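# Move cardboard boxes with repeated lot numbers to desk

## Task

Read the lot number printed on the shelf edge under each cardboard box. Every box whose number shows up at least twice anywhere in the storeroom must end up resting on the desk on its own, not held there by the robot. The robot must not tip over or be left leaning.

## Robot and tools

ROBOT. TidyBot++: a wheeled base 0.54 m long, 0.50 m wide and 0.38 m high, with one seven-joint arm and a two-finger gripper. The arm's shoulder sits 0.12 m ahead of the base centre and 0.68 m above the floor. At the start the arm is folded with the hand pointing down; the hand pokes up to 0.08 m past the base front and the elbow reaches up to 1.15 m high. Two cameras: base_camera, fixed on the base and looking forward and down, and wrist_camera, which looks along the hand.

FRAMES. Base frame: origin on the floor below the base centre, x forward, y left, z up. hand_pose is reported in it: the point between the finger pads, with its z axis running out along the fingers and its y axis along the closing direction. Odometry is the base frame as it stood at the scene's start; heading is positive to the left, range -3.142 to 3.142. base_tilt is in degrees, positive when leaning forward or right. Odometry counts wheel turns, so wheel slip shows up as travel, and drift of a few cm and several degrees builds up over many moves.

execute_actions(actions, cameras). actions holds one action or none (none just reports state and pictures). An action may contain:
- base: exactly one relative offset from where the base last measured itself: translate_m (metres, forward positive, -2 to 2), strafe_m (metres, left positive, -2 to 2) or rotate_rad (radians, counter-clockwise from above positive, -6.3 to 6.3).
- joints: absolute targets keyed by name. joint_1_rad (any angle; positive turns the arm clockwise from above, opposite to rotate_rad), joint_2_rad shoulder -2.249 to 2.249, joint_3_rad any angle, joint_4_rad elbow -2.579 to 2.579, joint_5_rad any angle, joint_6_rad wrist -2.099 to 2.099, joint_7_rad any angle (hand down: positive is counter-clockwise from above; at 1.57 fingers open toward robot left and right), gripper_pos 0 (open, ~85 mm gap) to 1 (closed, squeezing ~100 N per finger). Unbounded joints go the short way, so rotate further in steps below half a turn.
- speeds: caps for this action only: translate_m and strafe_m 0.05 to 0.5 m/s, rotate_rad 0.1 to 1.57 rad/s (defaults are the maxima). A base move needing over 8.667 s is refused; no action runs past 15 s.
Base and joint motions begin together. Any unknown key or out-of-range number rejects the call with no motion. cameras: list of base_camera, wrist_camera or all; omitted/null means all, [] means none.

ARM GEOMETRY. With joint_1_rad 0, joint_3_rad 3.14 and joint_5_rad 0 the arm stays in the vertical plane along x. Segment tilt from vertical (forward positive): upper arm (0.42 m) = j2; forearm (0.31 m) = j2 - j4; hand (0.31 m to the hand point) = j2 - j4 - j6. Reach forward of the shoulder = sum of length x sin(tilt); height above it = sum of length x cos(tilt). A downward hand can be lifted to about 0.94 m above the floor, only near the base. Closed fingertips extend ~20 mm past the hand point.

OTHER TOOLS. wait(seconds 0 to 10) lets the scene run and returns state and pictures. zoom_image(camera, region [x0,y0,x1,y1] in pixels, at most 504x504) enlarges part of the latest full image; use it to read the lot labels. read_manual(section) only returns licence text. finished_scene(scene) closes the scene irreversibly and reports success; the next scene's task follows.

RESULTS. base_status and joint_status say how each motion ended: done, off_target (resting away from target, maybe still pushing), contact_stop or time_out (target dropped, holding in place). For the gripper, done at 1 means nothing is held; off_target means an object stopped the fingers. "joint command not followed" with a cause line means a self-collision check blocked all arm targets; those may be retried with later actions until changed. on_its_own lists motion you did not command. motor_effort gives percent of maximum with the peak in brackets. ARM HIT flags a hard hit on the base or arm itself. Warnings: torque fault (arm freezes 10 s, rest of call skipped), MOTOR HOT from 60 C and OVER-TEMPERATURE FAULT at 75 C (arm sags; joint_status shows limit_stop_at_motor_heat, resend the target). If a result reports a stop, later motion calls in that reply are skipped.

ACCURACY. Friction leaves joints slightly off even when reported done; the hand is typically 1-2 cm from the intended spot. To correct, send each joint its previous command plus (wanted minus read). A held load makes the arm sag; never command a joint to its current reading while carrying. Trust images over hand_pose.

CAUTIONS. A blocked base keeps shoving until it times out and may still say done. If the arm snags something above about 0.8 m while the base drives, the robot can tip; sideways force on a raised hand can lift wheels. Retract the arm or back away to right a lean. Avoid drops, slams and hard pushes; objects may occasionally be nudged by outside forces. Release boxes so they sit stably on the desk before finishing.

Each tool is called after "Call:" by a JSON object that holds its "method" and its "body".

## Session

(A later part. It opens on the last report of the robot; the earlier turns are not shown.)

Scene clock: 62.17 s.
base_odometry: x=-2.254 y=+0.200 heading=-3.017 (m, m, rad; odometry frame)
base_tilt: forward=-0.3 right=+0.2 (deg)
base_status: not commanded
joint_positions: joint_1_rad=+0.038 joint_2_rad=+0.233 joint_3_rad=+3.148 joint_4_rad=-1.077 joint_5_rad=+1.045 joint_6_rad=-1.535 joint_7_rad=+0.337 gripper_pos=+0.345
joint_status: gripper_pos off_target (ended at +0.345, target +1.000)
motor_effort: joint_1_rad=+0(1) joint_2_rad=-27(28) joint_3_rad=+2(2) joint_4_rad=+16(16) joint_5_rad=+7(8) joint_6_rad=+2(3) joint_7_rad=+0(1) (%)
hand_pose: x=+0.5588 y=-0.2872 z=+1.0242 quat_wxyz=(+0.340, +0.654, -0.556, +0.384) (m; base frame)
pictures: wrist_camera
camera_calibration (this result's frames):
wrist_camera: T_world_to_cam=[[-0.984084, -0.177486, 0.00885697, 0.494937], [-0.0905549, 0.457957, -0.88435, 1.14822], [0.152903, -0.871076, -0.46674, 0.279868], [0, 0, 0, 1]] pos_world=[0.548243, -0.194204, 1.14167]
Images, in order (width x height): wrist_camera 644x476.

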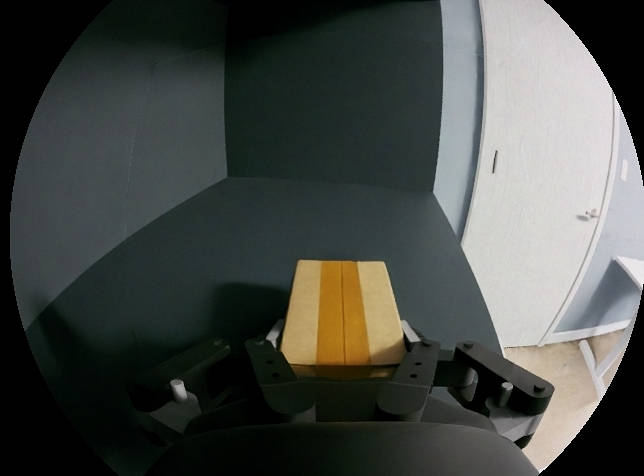

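Call:
{"method": "execute_actions", "body": {"actions": [{"base":{"translate_m":-0.3},"joints":{"joint_2_rad":0.03}}], "cameras": []}}

Call:
{"method": "execute_actions", "body": {"actions": [{"base":{"translate_m":-1.5},"joints":{"joint_1_rad":1.59,"joint_2_rad":0.08,"joint_4_rad":-1.74,"joint_5_rad":-0.02,"joint_6_rad":-0.24,"joint_7_rad":1.595}}]}}

Scene clock: 64.83 s.
base_odometry: x=-1.957 y=+0.237 heading=-3.017 (m, m, rad; odometry frame)
base_tilt: forward=-0.3 right=+0.2 (deg)
base_status: done
joint_positions: joint_1_rad=+0.037 joint_2_rad=+0.035 joint_3_rad=+3.148 joint_4_rad=-1.085 joint_5_rad=+1.046 joint_6_rad=-1.538 joint_7_rad=+0.337 gripper_pos=+0.345
joint_status: all done
motor_effort: joint_1_rad=+0(2) joint_2_rad=-19(33) joint_3_rad=+1(3) joint_4_rad=+16(18) joint_5_rad=+7(9) joint_6_rad=+4(5) joint_7_rad=+0(1) (%)
hand_pose: x=+0.4821 y=-0.2842 z=+1.1031 quat_wxyz=(+0.289, +0.614, -0.584, +0.446) (m; base frame)
pictures: none
No camera images: the call's "cameras" was empty. Leave "cameras" out to get every camera's image.

Scene clock: 69.20 s.
base_odometry: x=-0.468 y=+0.423 heading=-3.017 (m, m, rad; odometry frame)
base_tilt: forward=-0.3 right=+0.3 (deg)
base_status: done
joint_positions: joint_1_rad=+1.576 joint_2_rad=+0.059 joint_3_rad=+3.148 joint_4_rad=-1.728 joint_5_rad=+0.000 joint_6_rad=-0.267 joint_7_rad=+1.573 gripper_pos=+0.345
joint_status: all done
motor_effort: joint_1_rad=+1(2) joint_2_rad=-26(27) joint_3_rad=+1(2) joint_4_rad=+21(21) joint_5_rad=+0(8) joint_6_rad=+8(9) joint_7_rad=+0(0) (%)
hand_pose: x=+0.1136 y=-0.6075 z=+0.8893 quat_wxyz=(+0.368, +0.603, -0.608, +0.363) (m; base frame)
pictures: base_camera, wrist_camera
camera_calibration (this result's frames):
wrist_camera: T_world_to_cam=[[-0.999846, -0.0160964, -0.0069912, 0.115083], [-0.00115611, 0.457929, -0.888988, 1.12925], [0.017511, -0.888843, -0.457877, 0.00265766], [0, 0, 0, 1]] pos_world=[0.116325, -0.5129, 1.00591]
Images, in order (width x height): base_camera 644x364, wrist_camera 644x476.

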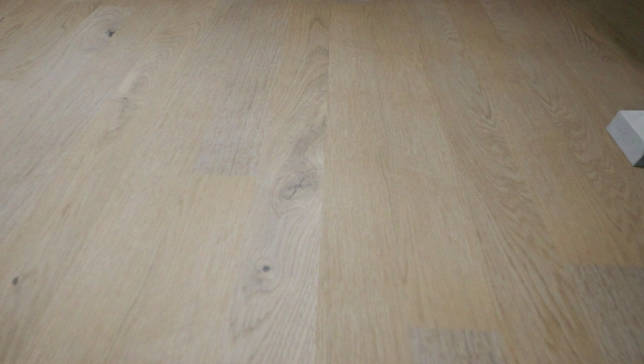

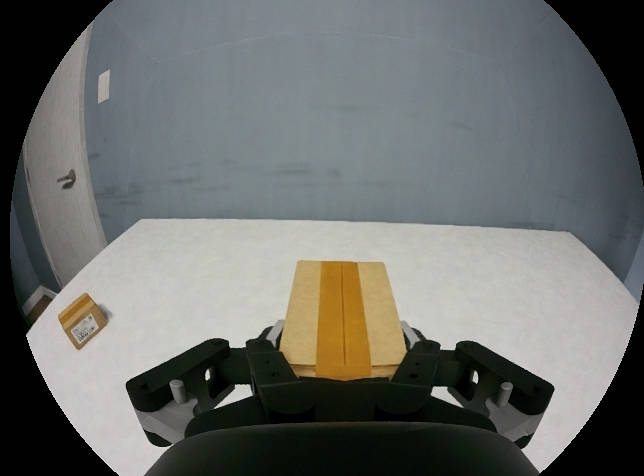

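Call:
{"method": "execute_actions", "body": {"actions": [{"joints":{"joint_2_rad":0.372,"joint_6_rad":0.07}}], "cameras": []}}

Scene clock: 70.70 s.
base_odometry: x=-0.468 y=+0.423 heading=-3.017 (m, m, rad; odometry frame)
base_tilt: forward=-0.3 right=+0.2 (deg)
base_status: not commanded
joint_positions: joint_1_rad=+1.576 joint_2_rad=+0.374 joint_3_rad=+3.148 joint_4_rad=-1.734 joint_5_rad=+0.000 joint_6_rad=+0.041 joint_7_rad=+1.573 gripper_pos=+0.345
joint_status: all done
motor_effort: joint_1_rad=+0(0) joint_2_rad=-35(38) joint_3_rad=+1(0) joint_4_rad=+18(21) joint_5_rad=+1(1) joint_6_rad=+8(9) joint_7_rad=+0(0) (%)
hand_pose: x=+0.1130 y=-0.6978 z=+0.7644 quat_wxyz=(+0.365, +0.605, -0.610, +0.359) (m; base frame)
pictures: none
No camera images: the call's "cameras" was empty. Leave "cameras" out to get every camera's image.

Call:
{"method": "execute_actions", "body": {"actions": [{"joints":{"joint_2_rad":0.42,"joint_6_rad":0.08}}], "cameras": []}}

Scene clock: 71.53 s.
base_odometry: x=-0.468 y=+0.423 heading=-3.017 (m, m, rad; odometry frame)
base_tilt: forward=-0.3 right=+0.3 (deg)
base_status: not commanded
joint_positions: joint_1_rad=+1.576 joint_2_rad=+0.394 joint_3_rad=+3.148 joint_4_rad=-1.733 joint_5_rad=+0.000 joint_6_rad=+0.063 joint_7_rad=+1.573 gripper_pos=+0.345
joint_status: all done
motor_effort: joint_1_rad=+0(0) joint_2_rad=-34(36) joint_3_rad=+0(0) joint_4_rad=+17(19) joint_5_rad=+1(0) joint_6_rad=+7(9) joint_7_rad=+0(0) (%)
hand_pose: x=+0.1129 y=-0.7026 z=+0.7567 quat_wxyz=(+0.366, +0.605, -0.609, +0.359) (m; base frame)
pictures: none
No camera images: the call's "cameras" was empty. Leave "cameras" out to get every camera's image.

Call:
{"method": "execute_actions", "body": {"actions": [{"joints":{"joint_2_rad":0.394,"gripper_pos":0}}], "cameras": ["wrist_camera"]}}

Call:
{"method": "execute_actions", "body": {"actions": [{"joints":{"joint_2_rad":0.22}}], "cameras": []}}

Scene clock: 72.93 s.
base_odometry: x=-0.468 y=+0.423 heading=-3.017 (m, m, rad; odometry frame)
base_tilt: forward=-0.3 right=+0.2 (deg)
base_status: not commanded
joint_positions: joint_1_rad=+1.576 joint_2_rad=+0.394 joint_3_rad=+3.148 joint_4_rad=-1.733 joint_5_rad=+0.000 joint_6_rad=+0.063 joint_7_rad=+1.573 gripper_pos=+0.000
joint_status: all done
motor_effort: joint_1_rad=+1(0) joint_2_rad=-35(36) joint_3_rad=+0(0) joint_4_rad=+18(18) joint_5_rad=+0(1) joint_6_rad=+7(8) joint_7_rad=+0(0) (%)
hand_pose: x=+0.1129 y=-0.7026 z=+0.7569 quat_wxyz=(+0.366, +0.605, -0.609, +0.360) (m; base frame)
pictures: wrist_camera
camera_calibration (this result's frames):
wrist_camera: T_world_to_cam=[[-0.99985, -0.0166148, -0.00494525, 0.110084], [-0.00337347, 0.466307, -0.884617, 1.05789], [0.0170038, -0.884467, -0.466293, -0.132962], [0, 0, 0, 1]] pos_world=[0.115898, -0.609074, 0.874375]
Images, in order (width x height): wrist_camera 644x476.

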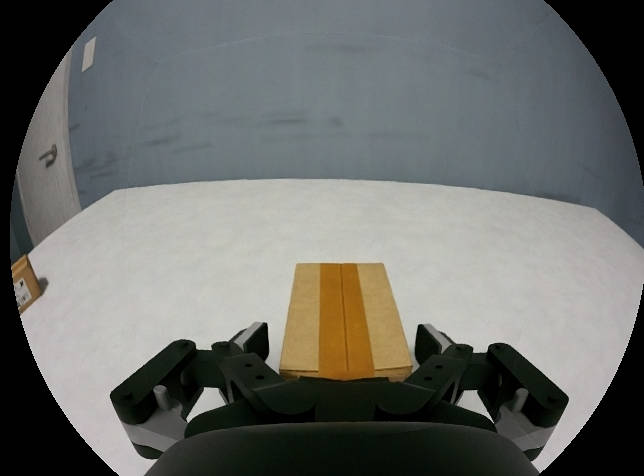

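Scene clock: 74.10 s.
base_odometry: x=-0.468 y=+0.423 heading=-3.017 (m, m, rad; odometry frame)
base_tilt: forward=-0.3 right=+0.2 (deg)
base_status: not commanded
joint_positions: joint_1_rad=+1.576 joint_2_rad=+0.223 joint_3_rad=+3.148 joint_4_rad=-1.733 joint_5_rad=+0.000 joint_6_rad=+0.063 joint_7_rad=+1.573 gripper_pos=+0.000
joint_status: all done
motor_effort: joint_1_rad=+1(0) joint_2_rad=-31(38) joint_3_rad=+1(0) joint_4_rad=+20(20) joint_5_rad=+0(1) joint_6_rad=+8(8) joint_7_rad=+0(0) (%)
hand_pose: x=+0.1131 y=-0.6797 z=+0.8750 quat_wxyz=(+0.416, +0.572, -0.576, +0.410) (m; base frame)
pictures: none
No camera images: the call's "cameras" was empty. Leave "cameras" out to get every camera's image.

Call:
{"method": "execute_actions", "body": {"actions": [{"base":{"strafe_m":0.24},"joints":{"joint_1_rad":3.5,"joint_2_rad":-0.6,"joint_4_rad":-2.55,"joint_6_rad":-0.1,"gripper_pos":1}}], "cameras": ["wrist_camera"]}}

Scene clock: 77.70 s.
base_odometry: x=-0.438 y=+0.185 heading=-3.017 (m, m, rad; odometry frame)
base_tilt: forward=-0.3 right=+0.2 (deg)
base_status: done
joint_positions: joint_1_rad=+3.478 joint_2_rad=-0.576 joint_3_rad=+3.148 joint_4_rad=-2.534 joint_5_rad=+0.000 joint_6_rad=-0.077 joint_7_rad=+1.573 gripper_pos=+0.999
joint_status: all done
motor_effort: joint_1_rad=+0(3) joint_2_rad=-1(34) joint_3_rad=+1(1) joint_4_rad=+19(20) joint_5_rad=+1(0) joint_6_rad=+8(8) joint_7_rad=+0(0) (%)
hand_pose: x=-0.2020 y=+0.1128 z=+0.7765 quat_wxyz=(+0.518, -0.144, -0.839, -0.088) (m; base frame)
pictures: wrist_camera
camera_calibration (this result's frames):
wrist_camera: T_world_to_cam=[[0.308265, 0.95125, -0.00985041, -0.0323013], [0.415951, -0.144092, -0.897899, 0.857837], [-0.855545, 0.272694, -0.440092, 0.275598], [0, 0, 0, 1]] pos_world=[-0.111074, 0.0791804, 0.891221]
Images, in order (width x height): wrist_camera 644x476.

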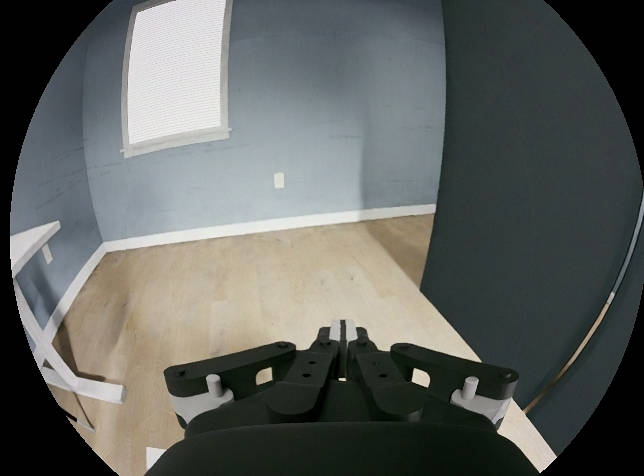

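Call:
{"method": "execute_actions", "body": {"actions": [{"base":{"translate_m":-1.5},"joints":{"joint_1_rad":4.7}}], "cameras": ["wrist_camera"]}}

Scene clock: 82.53 s.
base_odometry: x=+1.050 y=+0.371 heading=-3.017 (m, m, rad; odometry frame)
base_tilt: forward=-0.3 right=+0.2 (deg)
base_status: done
joint_positions: joint_1_rad=+4.678 joint_2_rad=-0.581 joint_3_rad=+3.148 joint_4_rad=-2.535 joint_5_rad=+0.000 joint_6_rad=-0.078 joint_7_rad=+1.573 gripper_pos=+0.999
joint_status: all done
motor_effort: joint_1_rad=+1(1) joint_2_rad=-1(1) joint_3_rad=+1(3) joint_4_rad=+19(20) joint_5_rad=+1(0) joint_6_rad=+8(8) joint_7_rad=+1(0) (%)
hand_pose: x=+0.1078 y=+0.3392 z=+0.7775 quat_wxyz=(+0.379, -0.592, -0.610, -0.366) (m; base frame)
pictures: wrist_camera
camera_calibration (this result's frames):
wrist_camera: T_world_to_cam=[[0.998302, 0.057427, -0.00977916, -0.114451], [0.0163119, -0.43673, -0.899445, 0.906043], [-0.0559232, 0.897758, -0.436925, 0.178672], [0, 0, 0, 1]] pos_world=[0.109469, 0.241864, 0.891883]
Images, in order (width x height): wrist_camera 644x476.

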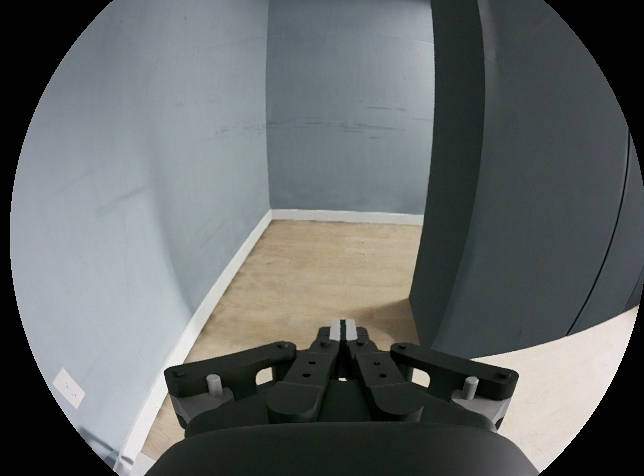

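Call:
{"method": "execute_actions", "body": {"actions": [{"base":{"strafe_m":1.93},"joints":{"joint_1_rad":1.57}}]}}

Scene clock: 88.10 s.
base_odometry: x=+1.291 y=-1.544 heading=-3.017 (m, m, rad; odometry frame)
base_tilt: forward=-0.3 right=+0.2 (deg)
base_status: done
joint_positions: joint_1_rad=+1.592 joint_2_rad=-0.585 joint_3_rad=+3.148 joint_4_rad=-2.537 joint_5_rad=+0.000 joint_6_rad=-0.079 joint_7_rad=+1.573 gripper_pos=+0.999
joint_status: all done
motor_effort: joint_1_rad=+0(1) joint_2_rad=-1(2) joint_3_rad=+1(2) joint_4_rad=+19(20) joint_5_rad=+1(1) joint_6_rad=+8(8) joint_7_rad=+0(0) (%)
hand_pose: x=+0.1110 y=-0.3383 z=+0.7776 quat_wxyz=(+0.377, +0.593, -0.609, +0.369) (m; base frame)
pictures: base_camera, wrist_camera
camera_calibration (this result's frames):
wrist_camera: T_world_to_cam=[[-0.999952, -0.00109794, -0.00976179, 0.12335], [0.00830797, 0.435733, -0.900038, 0.906769], [0.00524172, -0.900075, -0.435703, 0.171167], [0, 0, 0, 1]] pos_world=[0.114914, -0.24091, 0.891908]
Images, in order (width x height): base_camera 644x364, wrist_camera 644x476.

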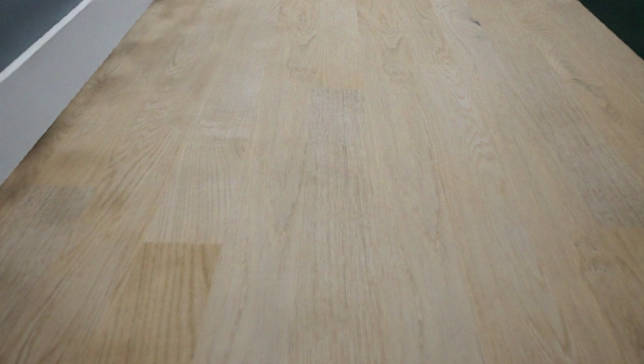

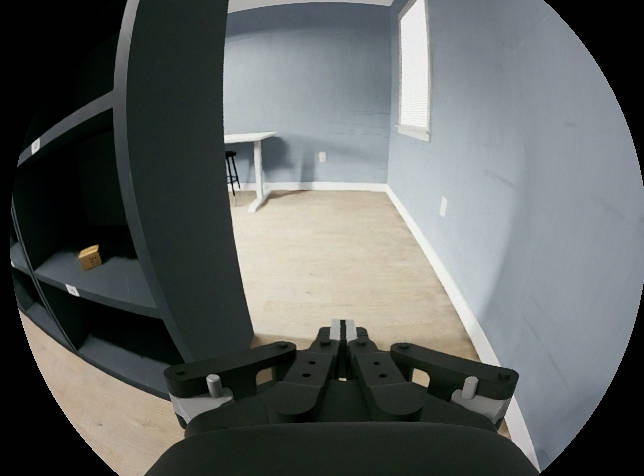

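Call:
{"method": "execute_actions", "body": {"actions": [{"base":{"translate_m":1.31},"joints":{"joint_1_rad":1.56,"joint_2_rad":-0.78,"joint_4_rad":-2.575,"joint_6_rad":-0.2}}]}}

Scene clock: 93.17 s.
base_odometry: x=-0.009 y=-1.707 heading=-3.017 (m, m, rad; odometry frame)
base_tilt: forward=-0.2 right=+0.2 (deg)
base_status: done
joint_positions: joint_1_rad=+1.584 joint_2_rad=-0.762 joint_3_rad=+3.148 joint_4_rad=-2.551 joint_5_rad=+0.000 joint_6_rad=-0.177 joint_7_rad=+1.573 gripper_pos=+0.999
joint_status: all done
joint sent to its limit — the command would take joint_4_rad past its lower limit, so that joint was sent only as far as its limit.
motor_effort: joint_1_rad=+1(0) joint_2_rad=+3(5) joint_3_rad=+1(2) joint_4_rad=+20(21) joint_5_rad=+1(1) joint_6_rad=+8(8) joint_7_rad=+0(0) (%)
hand_pose: x=+0.1144 y=-0.3038 z=+0.7985 quat_wxyz=(+0.395, +0.583, -0.594, +0.389) (m; base frame)
pictures: base_camera, wrist_camera
camera_calibration (this result's frames):
wrist_camera: T_world_to_cam=[[-0.99991, -0.0101725, -0.0087879, 0.123455], [0.00430546, 0.376949, -0.926224, 0.913945], [0.0127346, -0.926178, -0.376871, 0.155574], [0, 0, 0, 1]] pos_world=[0.117528, -0.199165, 0.906234]
Images, in order (width x height): base_camera 644x364, wrist_camera 644x476.

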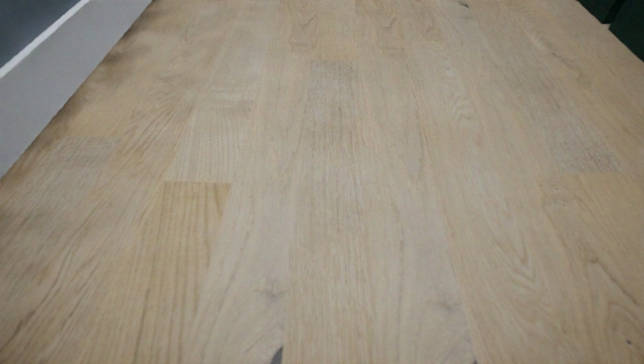

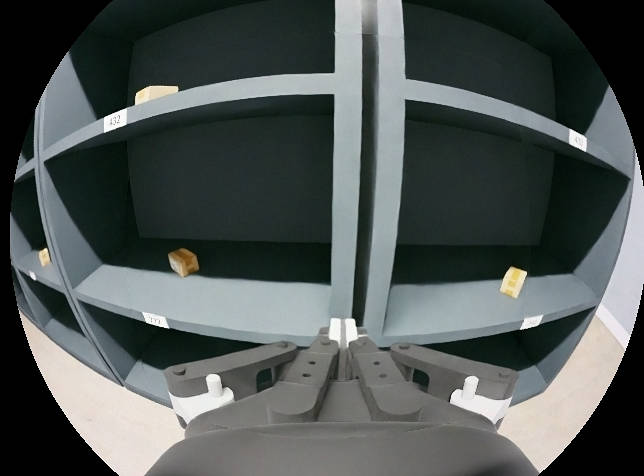

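Call:
{"method": "zoom_image", "body": {"camera": "wrist_camera", "region": [90, 100, 140, 140]}}

Call:
{"method": "zoom_image", "body": {"camera": "wrist_camera", "region": [130, 300, 180, 340]}}

Call:
{"method": "zoom_image", "body": {"camera": "wrist_camera", "region": [555, 120, 605, 160]}}

Call:
{"method": "zoom_image", "body": {"camera": "wrist_camera", "region": [510, 300, 560, 340]}}

Region (90, 100, 140, 140) of wrist_camera's 644x476 image, scaled by 10.080; it fills the top 403 rows of this view, and the rest is white.

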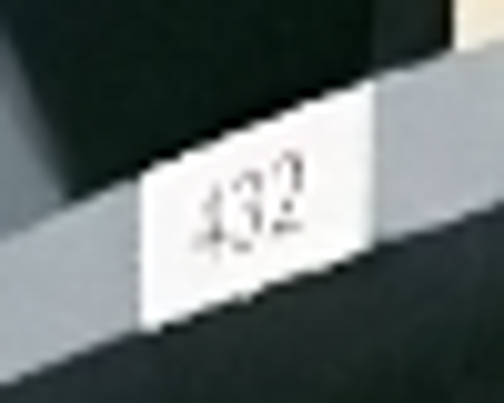

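Region (130, 300, 180, 340) of wrist_camera's 644x476 image, scaled by 10.080; it fills the top 403 rows of this view, and the rest is white.

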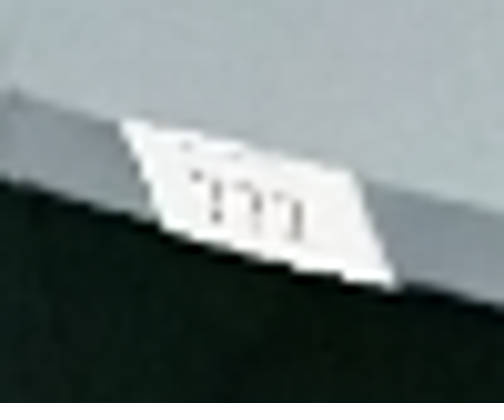

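Region (555, 120, 605, 160) of wrist_camera's 644x476 image, scaled by 10.080; it fills the top 403 rows of this view, and the rest is white.

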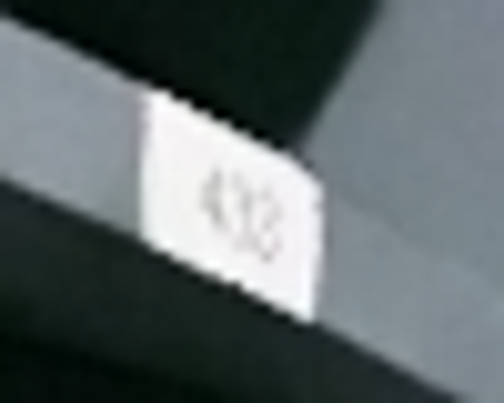

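Region (510, 300, 560, 340) of wrist_camera's 644x476 image, scaled by 10.080; it fills the top 403 rows of this view, and the rest is white.

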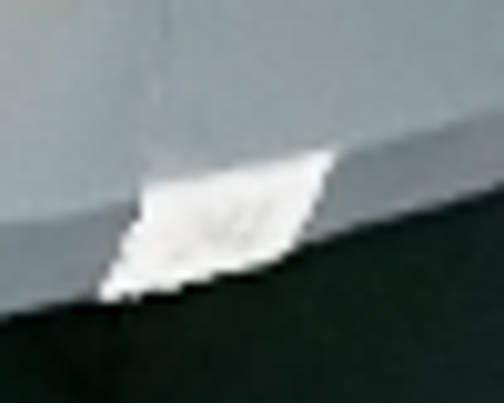

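Call:
{"method": "execute_actions", "body": {"actions": [{"joints":{"joint_1_rad":2.4,"joint_2_rad":0.0,"joint_6_rad":0.62}}], "cameras": ["wrist_camera"]}}

Scene clock: 95.87 s.
base_odometry: x=-0.009 y=-1.707 heading=-3.017 (m, m, rad; odometry frame)
base_tilt: forward=-0.3 right=+0.2 (deg)
base_status: not commanded
joint_positions: joint_1_rad=+2.378 joint_2_rad=-0.020 joint_3_rad=+3.148 joint_4_rad=-2.552 joint_5_rad=+0.000 joint_6_rad=+0.598 joint_7_rad=+1.573 gripper_pos=+0.999
joint_status: all done
motor_effort: joint_1_rad=+0(1) joint_2_rad=-15(16) joint_3_rad=+1(1) joint_4_rad=+14(20) joint_5_rad=+0(1) joint_6_rad=+8(9) joint_7_rad=+0(0) (%)
hand_pose: x=-0.2161 y=-0.3187 z=+0.7338 quat_wxyz=(+0.527, +0.305, -0.765, +0.209) (m; base frame)
pictures: wrist_camera
camera_calibration (this result's frames):
wrist_camera: T_world_to_cam=[[-0.707119, 0.707083, -0.00396374, 0.080488], [0.248677, 0.243434, -0.937496, 0.879618], [-0.661923, -0.663907, -0.347973, 0.0381654], [0, 0, 0, 1]] pos_world=[-0.136564, -0.245703, 0.838238]
Images, in order (width x height): wrist_camera 644x476.

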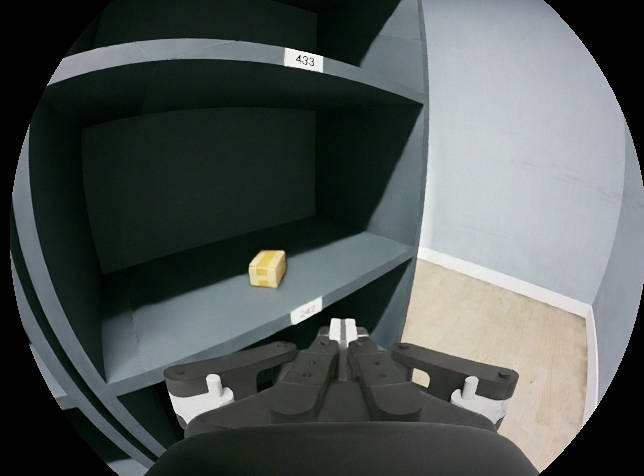

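Call:
{"method": "zoom_image", "body": {"camera": "wrist_camera", "region": [275, 290, 335, 330]}}

Region (275, 290, 335, 330) of wrist_camera's 644x476 image, scaled by 8.400.

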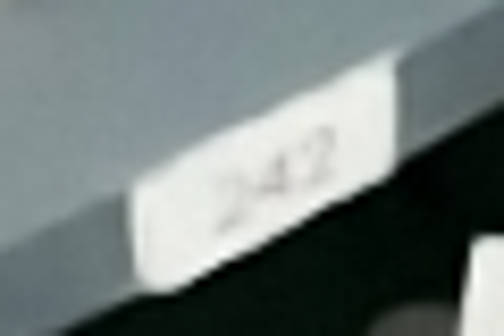

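Call:
{"method": "execute_actions", "body": {"actions": [{"base":{"translate_m":0.78},"joints":{"joint_1_rad":2.3}}], "cameras": ["wrist_camera"]}}

Scene clock: 99.43 s.
base_odometry: x=-0.783 y=-1.804 heading=-3.017 (m, m, rad; odometry frame)
base_tilt: forward=-0.3 right=+0.2 (deg)
base_status: done
joint_positions: joint_1_rad=+2.319 joint_2_rad=-0.018 joint_3_rad=+3.148 joint_4_rad=-2.555 joint_5_rad=-0.002 joint_6_rad=+0.598 joint_7_rad=+1.573 gripper_pos=+0.999
joint_status: all done
motor_effort: joint_1_rad=+1(2) joint_2_rad=-15(16) joint_3_rad=+0(1) joint_4_rad=+13(14) joint_5_rad=+0(1) joint_6_rad=+8(8) joint_7_rad=+0(1) (%)
hand_pose: x=-0.1964 y=-0.3371 z=+0.7320 quat_wxyz=(+0.520, +0.327, -0.757, +0.224) (m; base frame)
pictures: wrist_camera
camera_calibration (this result's frames):
wrist_camera: T_world_to_cam=[[-0.746651, 0.665197, -0.00505646, 0.0863728], [0.237402, 0.259357, -0.936149, 0.879653], [-0.621411, -0.700177, -0.351568, 0.0367342], [0, 0, 0, 1]] pos_world=[-0.121514, -0.259878, 0.836837]
Images, in order (width x height): wrist_camera 644x476.

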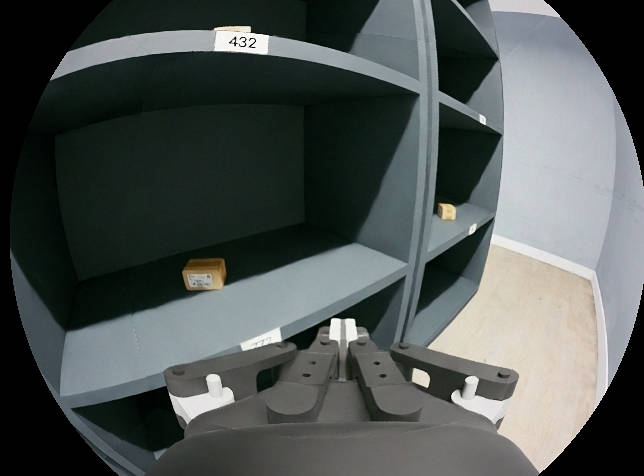

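Call:
{"method": "zoom_image", "body": {"camera": "wrist_camera", "region": [230, 320, 290, 360]}}

Region (230, 320, 290, 360) of wrist_camera's 644x476 image, scaled by 8.400.

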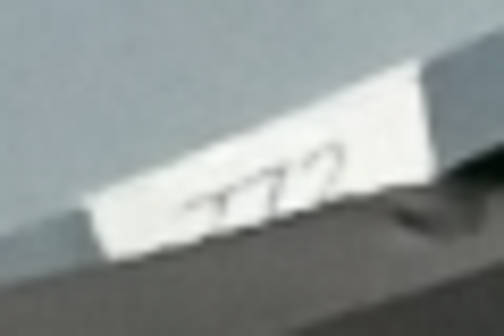

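Call:
{"method": "execute_actions", "body": {"actions": [{"joints":{"joint_6_rad":0.45}}], "cameras": ["wrist_camera"]}}

Scene clock: 100.47 s.
base_odometry: x=-0.783 y=-1.804 heading=-3.017 (m, m, rad; odometry frame)
base_tilt: forward=-0.3 right=+0.2 (deg)
base_status: not commanded
joint_positions: joint_1_rad=+2.319 joint_2_rad=-0.017 joint_3_rad=+3.148 joint_4_rad=-2.562 joint_5_rad=-0.002 joint_6_rad=+0.458 joint_7_rad=+1.573 gripper_pos=+0.999
joint_status: all done
motor_effort: joint_1_rad=+0(0) joint_2_rad=-15(16) joint_3_rad=+0(1) joint_4_rad=+13(14) joint_5_rad=+0(1) joint_6_rad=+8(9) joint_7_rad=+0(0) (%)
hand_pose: x=-0.1817 y=-0.3215 z=+0.6885 quat_wxyz=(+0.462, +0.343, -0.793, +0.199) (m; base frame)
pictures: wrist_camera
camera_calibration (this result's frames):
wrist_camera: T_world_to_cam=[[-0.746031, 0.665849, -0.00916887, 0.0899516], [0.330052, 0.357769, -0.873537, 0.836757], [-0.578363, -0.654712, -0.486671, 0.156951], [0, 0, 0, 1]] pos_world=[-0.118292, -0.256502, 0.808147]
Images, in order (width x height): wrist_camera 644x476.

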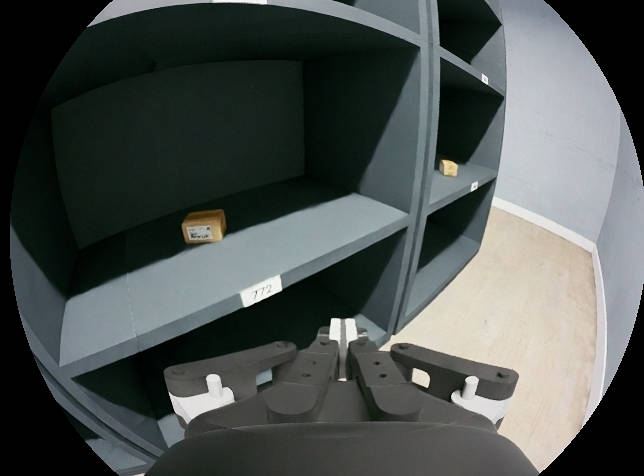

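Call:
{"method": "execute_actions", "body": {"actions": [{"base":{"translate_m":0.16},"joints":{"joint_1_rad":0.76,"joint_6_rad":0.565}}]}}

Scene clock: 103.43 s.
base_odometry: x=-0.942 y=-1.824 heading=-3.017 (m, m, rad; odometry frame)
base_tilt: forward=-0.3 right=+0.2 (deg)
base_status: done
joint_positions: joint_1_rad=+0.782 joint_2_rad=-0.016 joint_3_rad=+3.148 joint_4_rad=-2.562 joint_5_rad=-0.002 joint_6_rad=+0.541 joint_7_rad=+1.573 gripper_pos=+0.999
joint_status: all done
motor_effort: joint_1_rad=+0(1) joint_2_rad=-15(16) joint_3_rad=+1(0) joint_4_rad=+14(13) joint_5_rad=+0(1) joint_6_rad=+8(8) joint_7_rad=+0(0) (%)
hand_pose: x=+0.4386 y=-0.3197 z=+0.7113 quat_wxyz=(+0.207, +0.778, -0.324, +0.497) (m; base frame)
pictures: base_camera, wrist_camera
camera_calibration (this result's frames):
wrist_camera: T_world_to_cam=[[-0.690101, -0.72368, -0.00693623, 0.0813301], [-0.294372, 0.289443, -0.910806, 0.929897], [0.661139, -0.626507, -0.412776, -0.0591761], [0, 0, 0, 1]] pos_world=[0.368985, -0.247369, 0.823093]
Images, in order (width x height): base_camera 644x364, wrist_camera 644x476.

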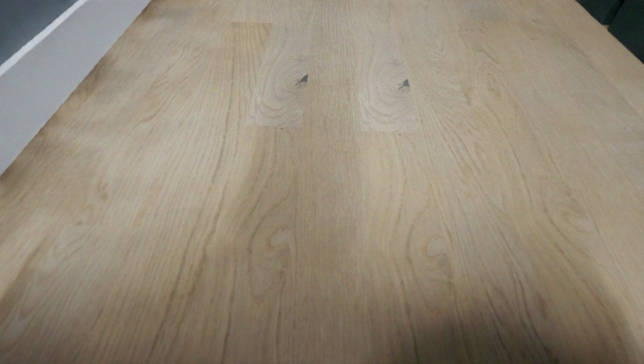

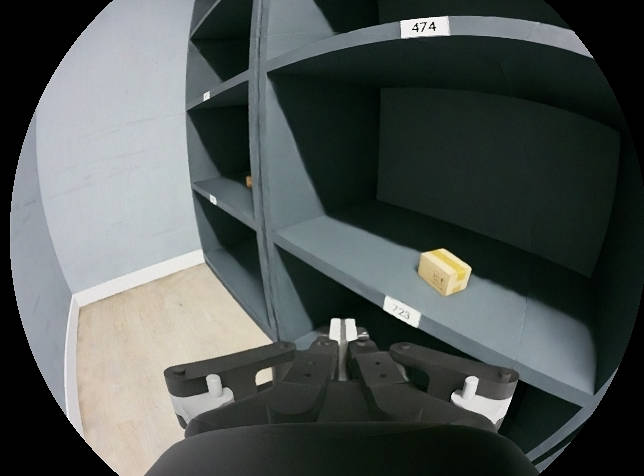

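Call:
{"method": "zoom_image", "body": {"camera": "wrist_camera", "region": [370, 290, 430, 330]}}

Call:
{"method": "execute_actions", "body": {"actions": [{"base":{"translate_m":0.93}}]}}

Region (370, 290, 430, 330) of wrist_camera's 644x476 image, scaled by 8.400.

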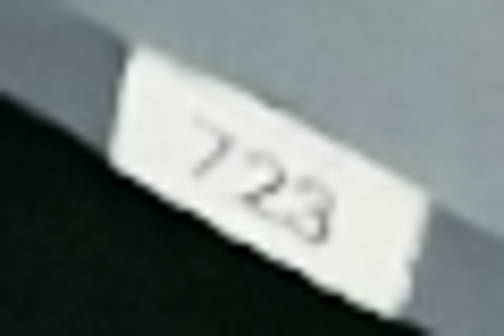

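Scene clock: 106.83 s.
base_odometry: x=-1.865 y=-1.941 heading=-3.017 (m, m, rad; odometry frame)
base_tilt: forward=-0.3 right=+0.2 (deg)
base_status: done
joint_positions: joint_1_rad=+0.781 joint_2_rad=-0.016 joint_3_rad=+3.148 joint_4_rad=-2.562 joint_5_rad=-0.002 joint_6_rad=+0.543 joint_7_rad=+1.573 gripper_pos=+0.999
joint_status: not commanded
motor_effort: joint_1_rad=+1(0) joint_2_rad=-15(16) joint_3_rad=+0(0) joint_4_rad=+13(14) joint_5_rad=+0(0) joint_6_rad=+8(8) joint_7_rad=+0(0) (%)
hand_pose: x=+0.4392 y=-0.3194 z=+0.7118 quat_wxyz=(+0.207, +0.778, -0.323, +0.498) (m; base frame)
pictures: base_camera, wrist_camera
camera_calibration (this result's frames):
wrist_camera: T_world_to_cam=[[-0.689149, -0.724586, -0.00692356, 0.0812118], [-0.293739, 0.288082, -0.911442, 0.930103], [0.662413, -0.626086, -0.411371, -0.0606571], [0, 0, 0, 1]] pos_world=[0.369354, -0.247078, 0.823344]
Images, in order (width x height): base_camera 644x364, wrist_camera 644x476.

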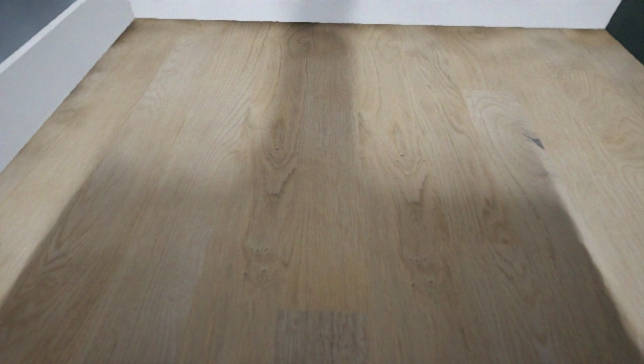

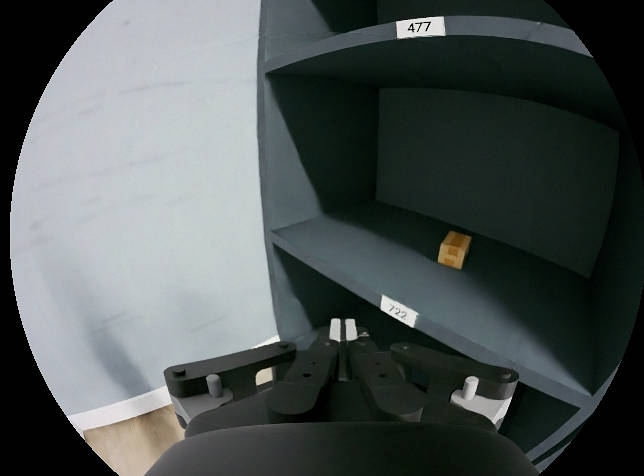

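Call:
{"method": "zoom_image", "body": {"camera": "wrist_camera", "region": [370, 290, 430, 330]}}

Region (370, 290, 430, 330) of wrist_camera's 644x476 image, scaled by 8.400.

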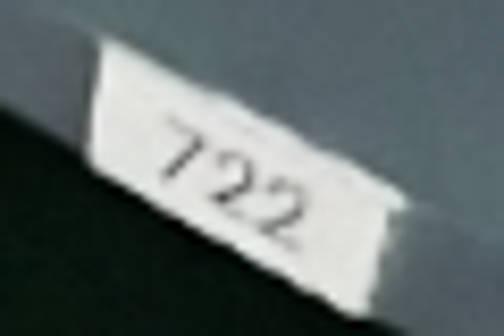

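Call:
{"method": "execute_actions", "body": {"actions": [{"base":{"translate_m":0.3},"joints":{"joint_1_rad":1.4,"joint_2_rad":-0.3,"joint_4_rad":-1.3,"joint_6_rad":-1.07,"gripper_pos":0}}]}}

Scene clock: 109.93 s.
base_odometry: x=-2.163 y=-1.978 heading=-3.017 (m, m, rad; odometry frame)
base_tilt: forward=-0.3 right=+0.2 (deg)
base_status: done
joint_positions: joint_1_rad=+1.376 joint_2_rad=-0.282 joint_3_rad=+3.147 joint_4_rad=-1.313 joint_5_rad=-0.002 joint_6_rad=-1.048 joint_7_rad=+1.573 gripper_pos=+0.000
joint_status: all done
motor_effort: joint_1_rad=+0(3) joint_2_rad=-10(20) joint_3_rad=+1(2) joint_4_rad=+18(20) joint_5_rad=+1(0) joint_6_rad=+7(9) joint_7_rad=+0(0) (%)
hand_pose: x=+0.2002 y=-0.4167 z=+1.0961 quat_wxyz=(+0.322, +0.665, -0.549, +0.391) (m; base frame)
pictures: base_camera, wrist_camera
camera_calibration (this result's frames):
wrist_camera: T_world_to_cam=[[-0.976287, -0.216199, -0.0110217, 0.122579], [-0.0941308, 0.469811, -0.877734, 1.2371], [0.194944, -0.855883, -0.479021, 0.26683], [0, 0, 0, 1]] pos_world=[0.184105, -0.326327, 1.21501]
Images, in order (width x height): base_camera 644x364, wrist_camera 644x476.

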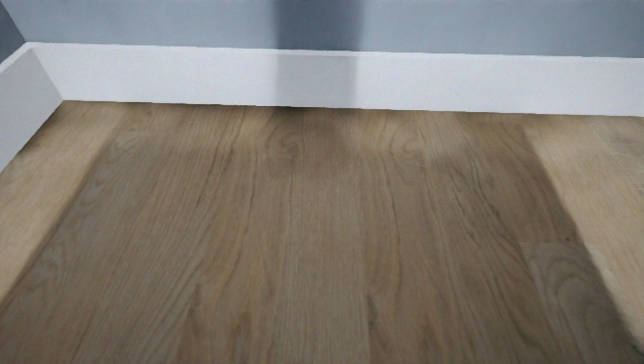

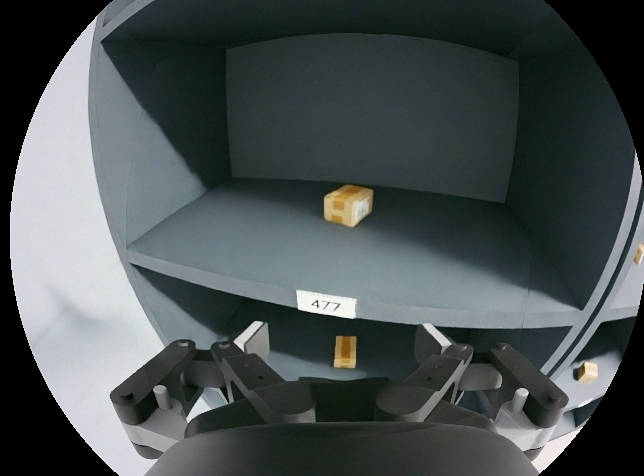

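Call:
{"method": "zoom_image", "body": {"camera": "wrist_camera", "region": [310, 175, 390, 235]}}

Region (310, 175, 390, 235) of wrist_camera's 644x476 image, scaled by 6.300; it fills the top 378 rows of this view, and the rest is white.

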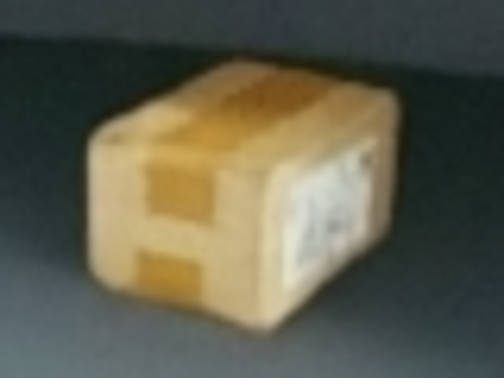

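Call:
{"method": "execute_actions", "body": {"actions": [{"base":{"translate_m":0.34},"joints":{"joint_1_rad":1.94,"joint_2_rad":-0.104,"joint_4_rad":-1.395,"joint_6_rad":-0.775}}]}}

Scene clock: 113.17 s.
base_odometry: x=-2.501 y=-2.021 heading=-3.016 (m, m, rad; odometry frame)
base_tilt: forward=-0.3 right=+0.2 (deg)
base_status: done
joint_positions: joint_1_rad=+1.918 joint_2_rad=-0.125 joint_3_rad=+3.147 joint_4_rad=-1.380 joint_5_rad=-0.002 joint_6_rad=-0.798 joint_7_rad=+1.573 gripper_pos=+0.000
joint_status: all done
motor_effort: joint_1_rad=+0(1) joint_2_rad=-17(18) joint_3_rad=+0(2) joint_4_rad=+20(20) joint_5_rad=+0(1) joint_6_rad=+7(8) joint_7_rad=+0(0) (%)
hand_pose: x=-0.0597 y=-0.4907 z=+1.0526 quat_wxyz=(+0.424, +0.490, -0.701, +0.297) (m; base frame)
pictures: base_camera, wrist_camera
camera_calibration (this result's frames):
wrist_camera: T_world_to_cam=[[-0.947888, 0.318446, -0.0100516, 0.115348], [0.153691, 0.429386, -0.889948, 1.21697], [-0.279084, -0.845115, -0.455952, 0.186062], [0, 0, 0, 1]] pos_world=[-0.0257722, -0.402037, 1.16903]
Images, in order (width x height): base_camera 644x364, wrist_camera 644x476.

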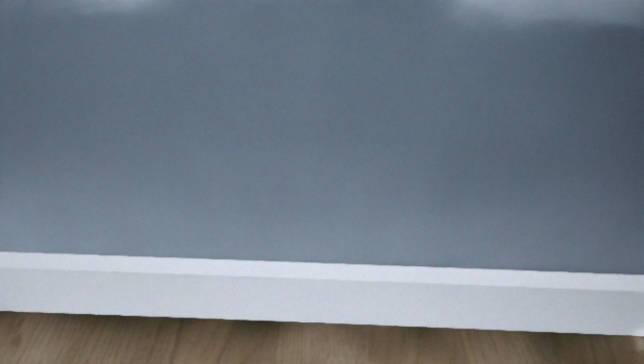

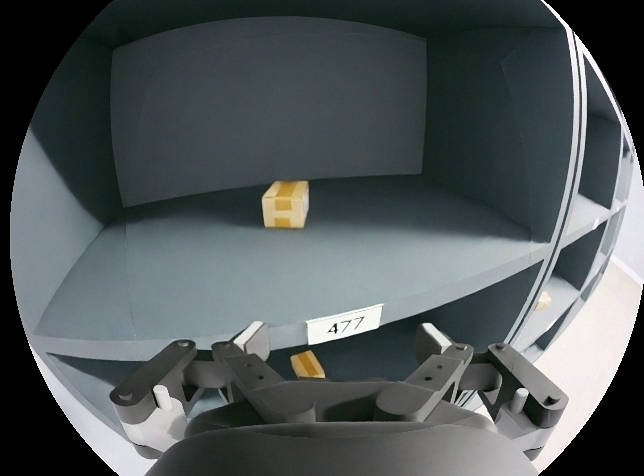

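Call:
{"method": "execute_actions", "body": {"actions": [{"base":{"strafe_m":-0.218},"joints":{"joint_2_rad":-0.078}}]}}

Scene clock: 115.20 s.
base_odometry: x=-2.528 y=-1.804 heading=-3.016 (m, m, rad; odometry frame)
base_tilt: forward=-0.3 right=+0.2 (deg)
base_status: done
joint_positions: joint_1_rad=+1.919 joint_2_rad=-0.086 joint_3_rad=+3.147 joint_4_rad=-1.383 joint_5_rad=-0.002 joint_6_rad=-0.796 joint_7_rad=+1.573 gripper_pos=+0.000
joint_status: all done
motor_effort: joint_1_rad=+1(1) joint_2_rad=-20(21) joint_3_rad=+0(1) joint_4_rad=+20(20) joint_5_rad=+0(0) joint_6_rad=+7(7) joint_7_rad=+0(0) (%)
hand_pose: x=-0.0649 y=-0.5038 z=+1.0313 quat_wxyz=(+0.411, +0.495, -0.710, +0.287) (m; base frame)
pictures: base_camera, wrist_camera
camera_calibration (this result's frames):
wrist_camera: T_world_to_cam=[[-0.947469, 0.319661, -0.0109374, 0.115892], [0.16575, 0.461462, -0.871539, 1.20241], [-0.273549, -0.827569, -0.490204, 0.20824], [0, 0, 0, 1]] pos_world=[-0.032532, -0.41958, 1.15129]
Images, in order (width x height): base_camera 644x364, wrist_camera 644x476.

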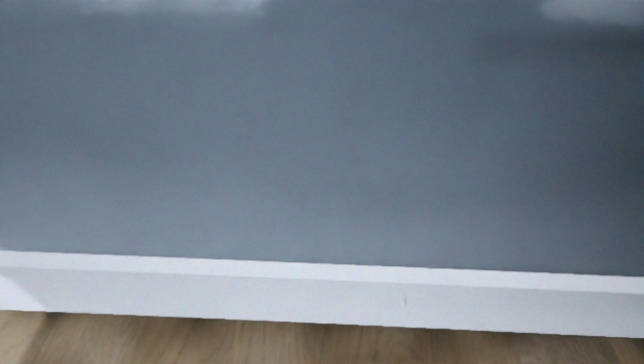

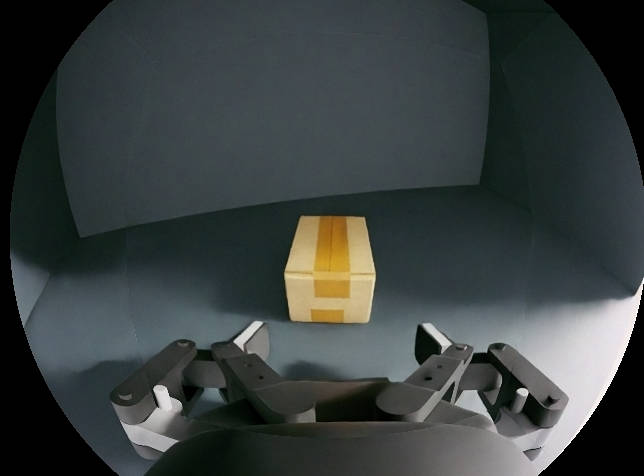

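Call:
{"method": "execute_actions", "body": {"actions": [{"base":{"translate_m":0.008},"joints":{"joint_2_rad":0.108,"joint_4_rad":-1.207,"joint_6_rad":-0.735}}], "cameras": ["wrist_camera"]}}

Scene clock: 116.97 s.
base_odometry: x=-2.536 y=-1.805 heading=-3.016 (m, m, rad; odometry frame)
base_tilt: forward=-0.3 right=+0.3 (deg)
base_status: done
joint_positions: joint_1_rad=+1.920 joint_2_rad=+0.099 joint_3_rad=+3.147 joint_4_rad=-1.221 joint_5_rad=-0.003 joint_6_rad=-0.757 joint_7_rad=+1.573 gripper_pos=+0.000
joint_status: all done
motor_effort: joint_1_rad=+0(1) joint_2_rad=-26(29) joint_3_rad=+1(2) joint_4_rad=+20(21) joint_5_rad=+1(0) joint_6_rad=+8(8) joint_7_rad=+0(0) (%)
hand_pose: x=-0.0938 y=-0.5805 z=+1.0277 quat_wxyz=(+0.416, +0.493, -0.707, +0.290) (m; base frame)
pictures: wrist_camera
camera_calibration (this result's frames):
wrist_camera: T_world_to_cam=[[-0.947055, 0.320925, -0.00968801, 0.11252], [0.161129, 0.448961, -0.878903, 1.23938], [-0.277713, -0.833931, -0.476901, 0.117377], [0, 0, 0, 1]] pos_world=[-0.06054, -0.49466, 1.14636]
Images, in order (width x height): wrist_camera 644x476.

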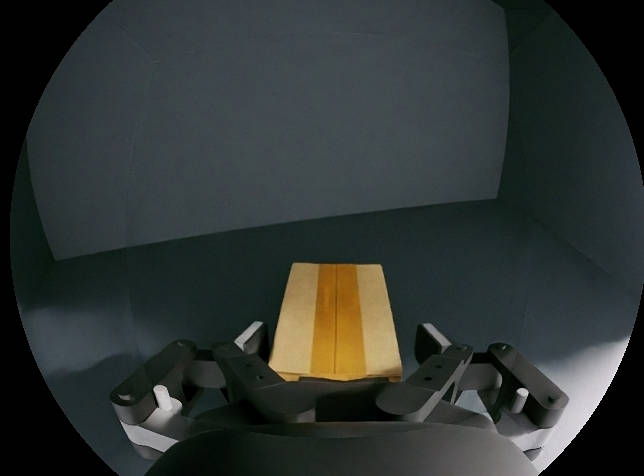

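Call:
{"method": "execute_actions", "body": {"actions": [{"joints":{"joint_2_rad":0.124,"gripper_pos":1}}], "cameras": ["wrist_camera"]}}

Scene clock: 118.30 s.
base_odometry: x=-2.536 y=-1.805 heading=-3.016 (m, m, rad; odometry frame)
base_tilt: forward=-0.3 right=+0.2 (deg)
base_status: not commanded
joint_positions: joint_1_rad=+1.920 joint_2_rad=+0.103 joint_3_rad=+3.147 joint_4_rad=-1.221 joint_5_rad=-0.003 joint_6_rad=-0.756 joint_7_rad=+1.573 gripper_pos=+0.347
joint_status: gripper_pos off_target (ended at +0.347, target +1.000); the others done
motor_effort: joint_1_rad=+0(1) joint_2_rad=-27(27) joint_3_rad=+1(0) joint_4_rad=+20(20) joint_5_rad=+1(1) joint_6_rad=+8(8) joint_7_rad=+0(1) (%)
hand_pose: x=-0.0944 y=-0.5823 z=+1.0251 quat_wxyz=(+0.415, +0.493, -0.707, +0.289) (m; base frame)
pictures: wrist_camera
camera_calibration (this result's frames):
wrist_camera: T_world_to_cam=[[-0.947048, 0.320941, -0.00985017, 0.112646], [0.162299, 0.452, -0.877129, 1.23801], [-0.277054, -0.832282, -0.480154, 0.118876], [0, 0, 0, 1]] pos_world=[-0.0613126, -0.496797, 1.14409]
Images, in order (width x height): wrist_camera 644x476.

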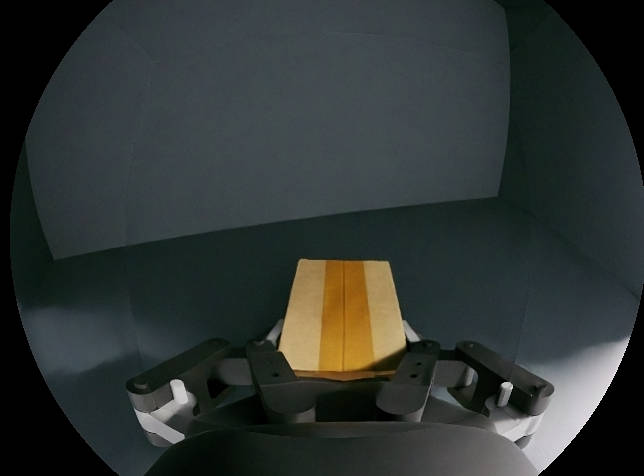

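Call:
{"method": "execute_actions", "body": {"actions": [{"base":{"strafe_m":0.1},"joints":{"joint_2_rad":-0.52,"joint_6_rad":-1.36}}], "cameras": ["wrist_camera"]}}

Scene clock: 120.53 s.
base_odometry: x=-2.523 y=-1.905 heading=-3.016 (m, m, rad; odometry frame)
base_tilt: forward=-0.3 right=+0.2 (deg)
base_status: done
joint_positions: joint_1_rad=+1.921 joint_2_rad=-0.506 joint_3_rad=+3.147 joint_4_rad=-1.217 joint_5_rad=-0.003 joint_6_rad=-1.345 joint_7_rad=+1.573 gripper_pos=+0.347
joint_status: all done
motor_effort: joint_1_rad=+1(2) joint_2_rad=+1(32) joint_3_rad=+2(1) joint_4_rad=+16(22) joint_5_rad=+0(1) joint_6_rad=+8(9) joint_7_rad=+0(0) (%)
hand_pose: x=+0.0240 y=-0.2596 z=+1.1432 quat_wxyz=(+0.423, +0.490, -0.702, +0.297) (m; base frame)
pictures: wrist_camera
camera_calibration (this result's frames):
wrist_camera: T_world_to_cam=[[-0.947615, 0.319213, -0.0113711, 0.123697], [0.155806, 0.430861, -0.888866, 1.18459], [-0.278838, -0.844074, -0.458026, 0.448604], [0, 0, 0, 1]] pos_world=[0.0577385, -0.171226, 1.25982]
Images, in order (width x height): wrist_camera 644x476.

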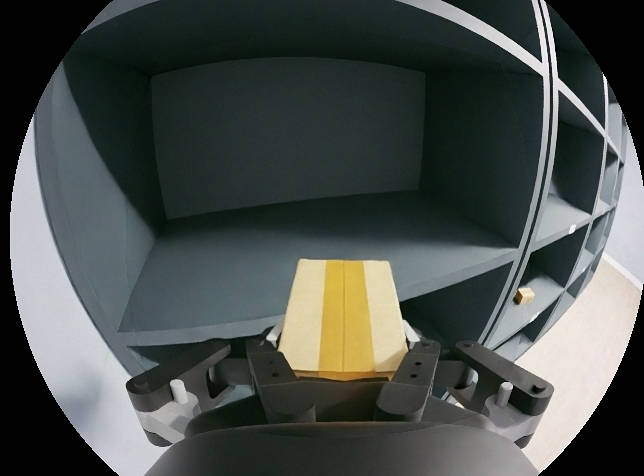

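Call:
{"method": "execute_actions", "body": {"actions": [{"base":{"translate_m":-2.0},"joints":{"joint_1_rad":2.5}}]}}

Scene clock: 126.10 s.
base_odometry: x=-0.539 y=-1.656 heading=-3.017 (m, m, rad; odometry frame)
base_tilt: forward=-0.3 right=+0.2 (deg)
base_status: done
joint_positions: joint_1_rad=+2.477 joint_2_rad=-0.506 joint_3_rad=+3.147 joint_4_rad=-1.217 joint_5_rad=-0.005 joint_6_rad=-1.346 joint_7_rad=+1.573 gripper_pos=+0.347
joint_status: all done
motor_effort: joint_1_rad=+0(1) joint_2_rad=+0(3) joint_3_rad=+2(3) joint_4_rad=+16(16) joint_5_rad=+0(1) joint_6_rad=+8(9) joint_7_rad=+0(0) (%)
hand_pose: x=-0.0982 y=-0.1708 z=+1.1430 quat_wxyz=(+0.488, +0.279, -0.810, +0.170) (m; base frame)
pictures: base_camera, wrist_camera
camera_calibration (this result's frames):
wrist_camera: T_world_to_cam=[[-0.637515, 0.770329, -0.0129402, 0.0888535], [0.360652, 0.283544, -0.888557, 1.15981], [-0.680812, -0.571135, -0.458584, 0.497182], [0, 0, 0, 1]] pos_world=[-0.0231526, -0.113345, 1.2597]
Images, in order (width x height): base_camera 644x364, wrist_camera 644x476.

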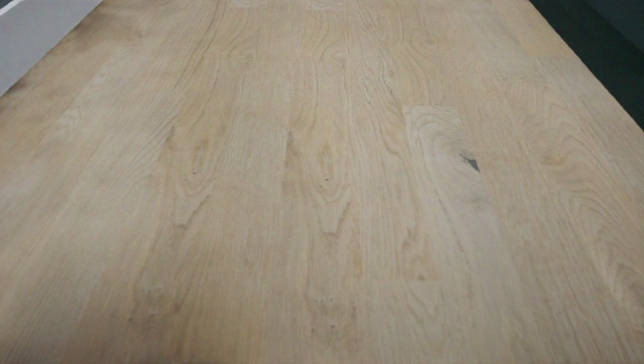

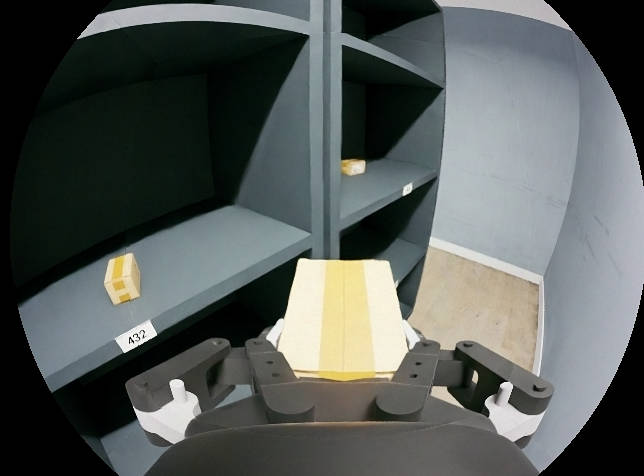

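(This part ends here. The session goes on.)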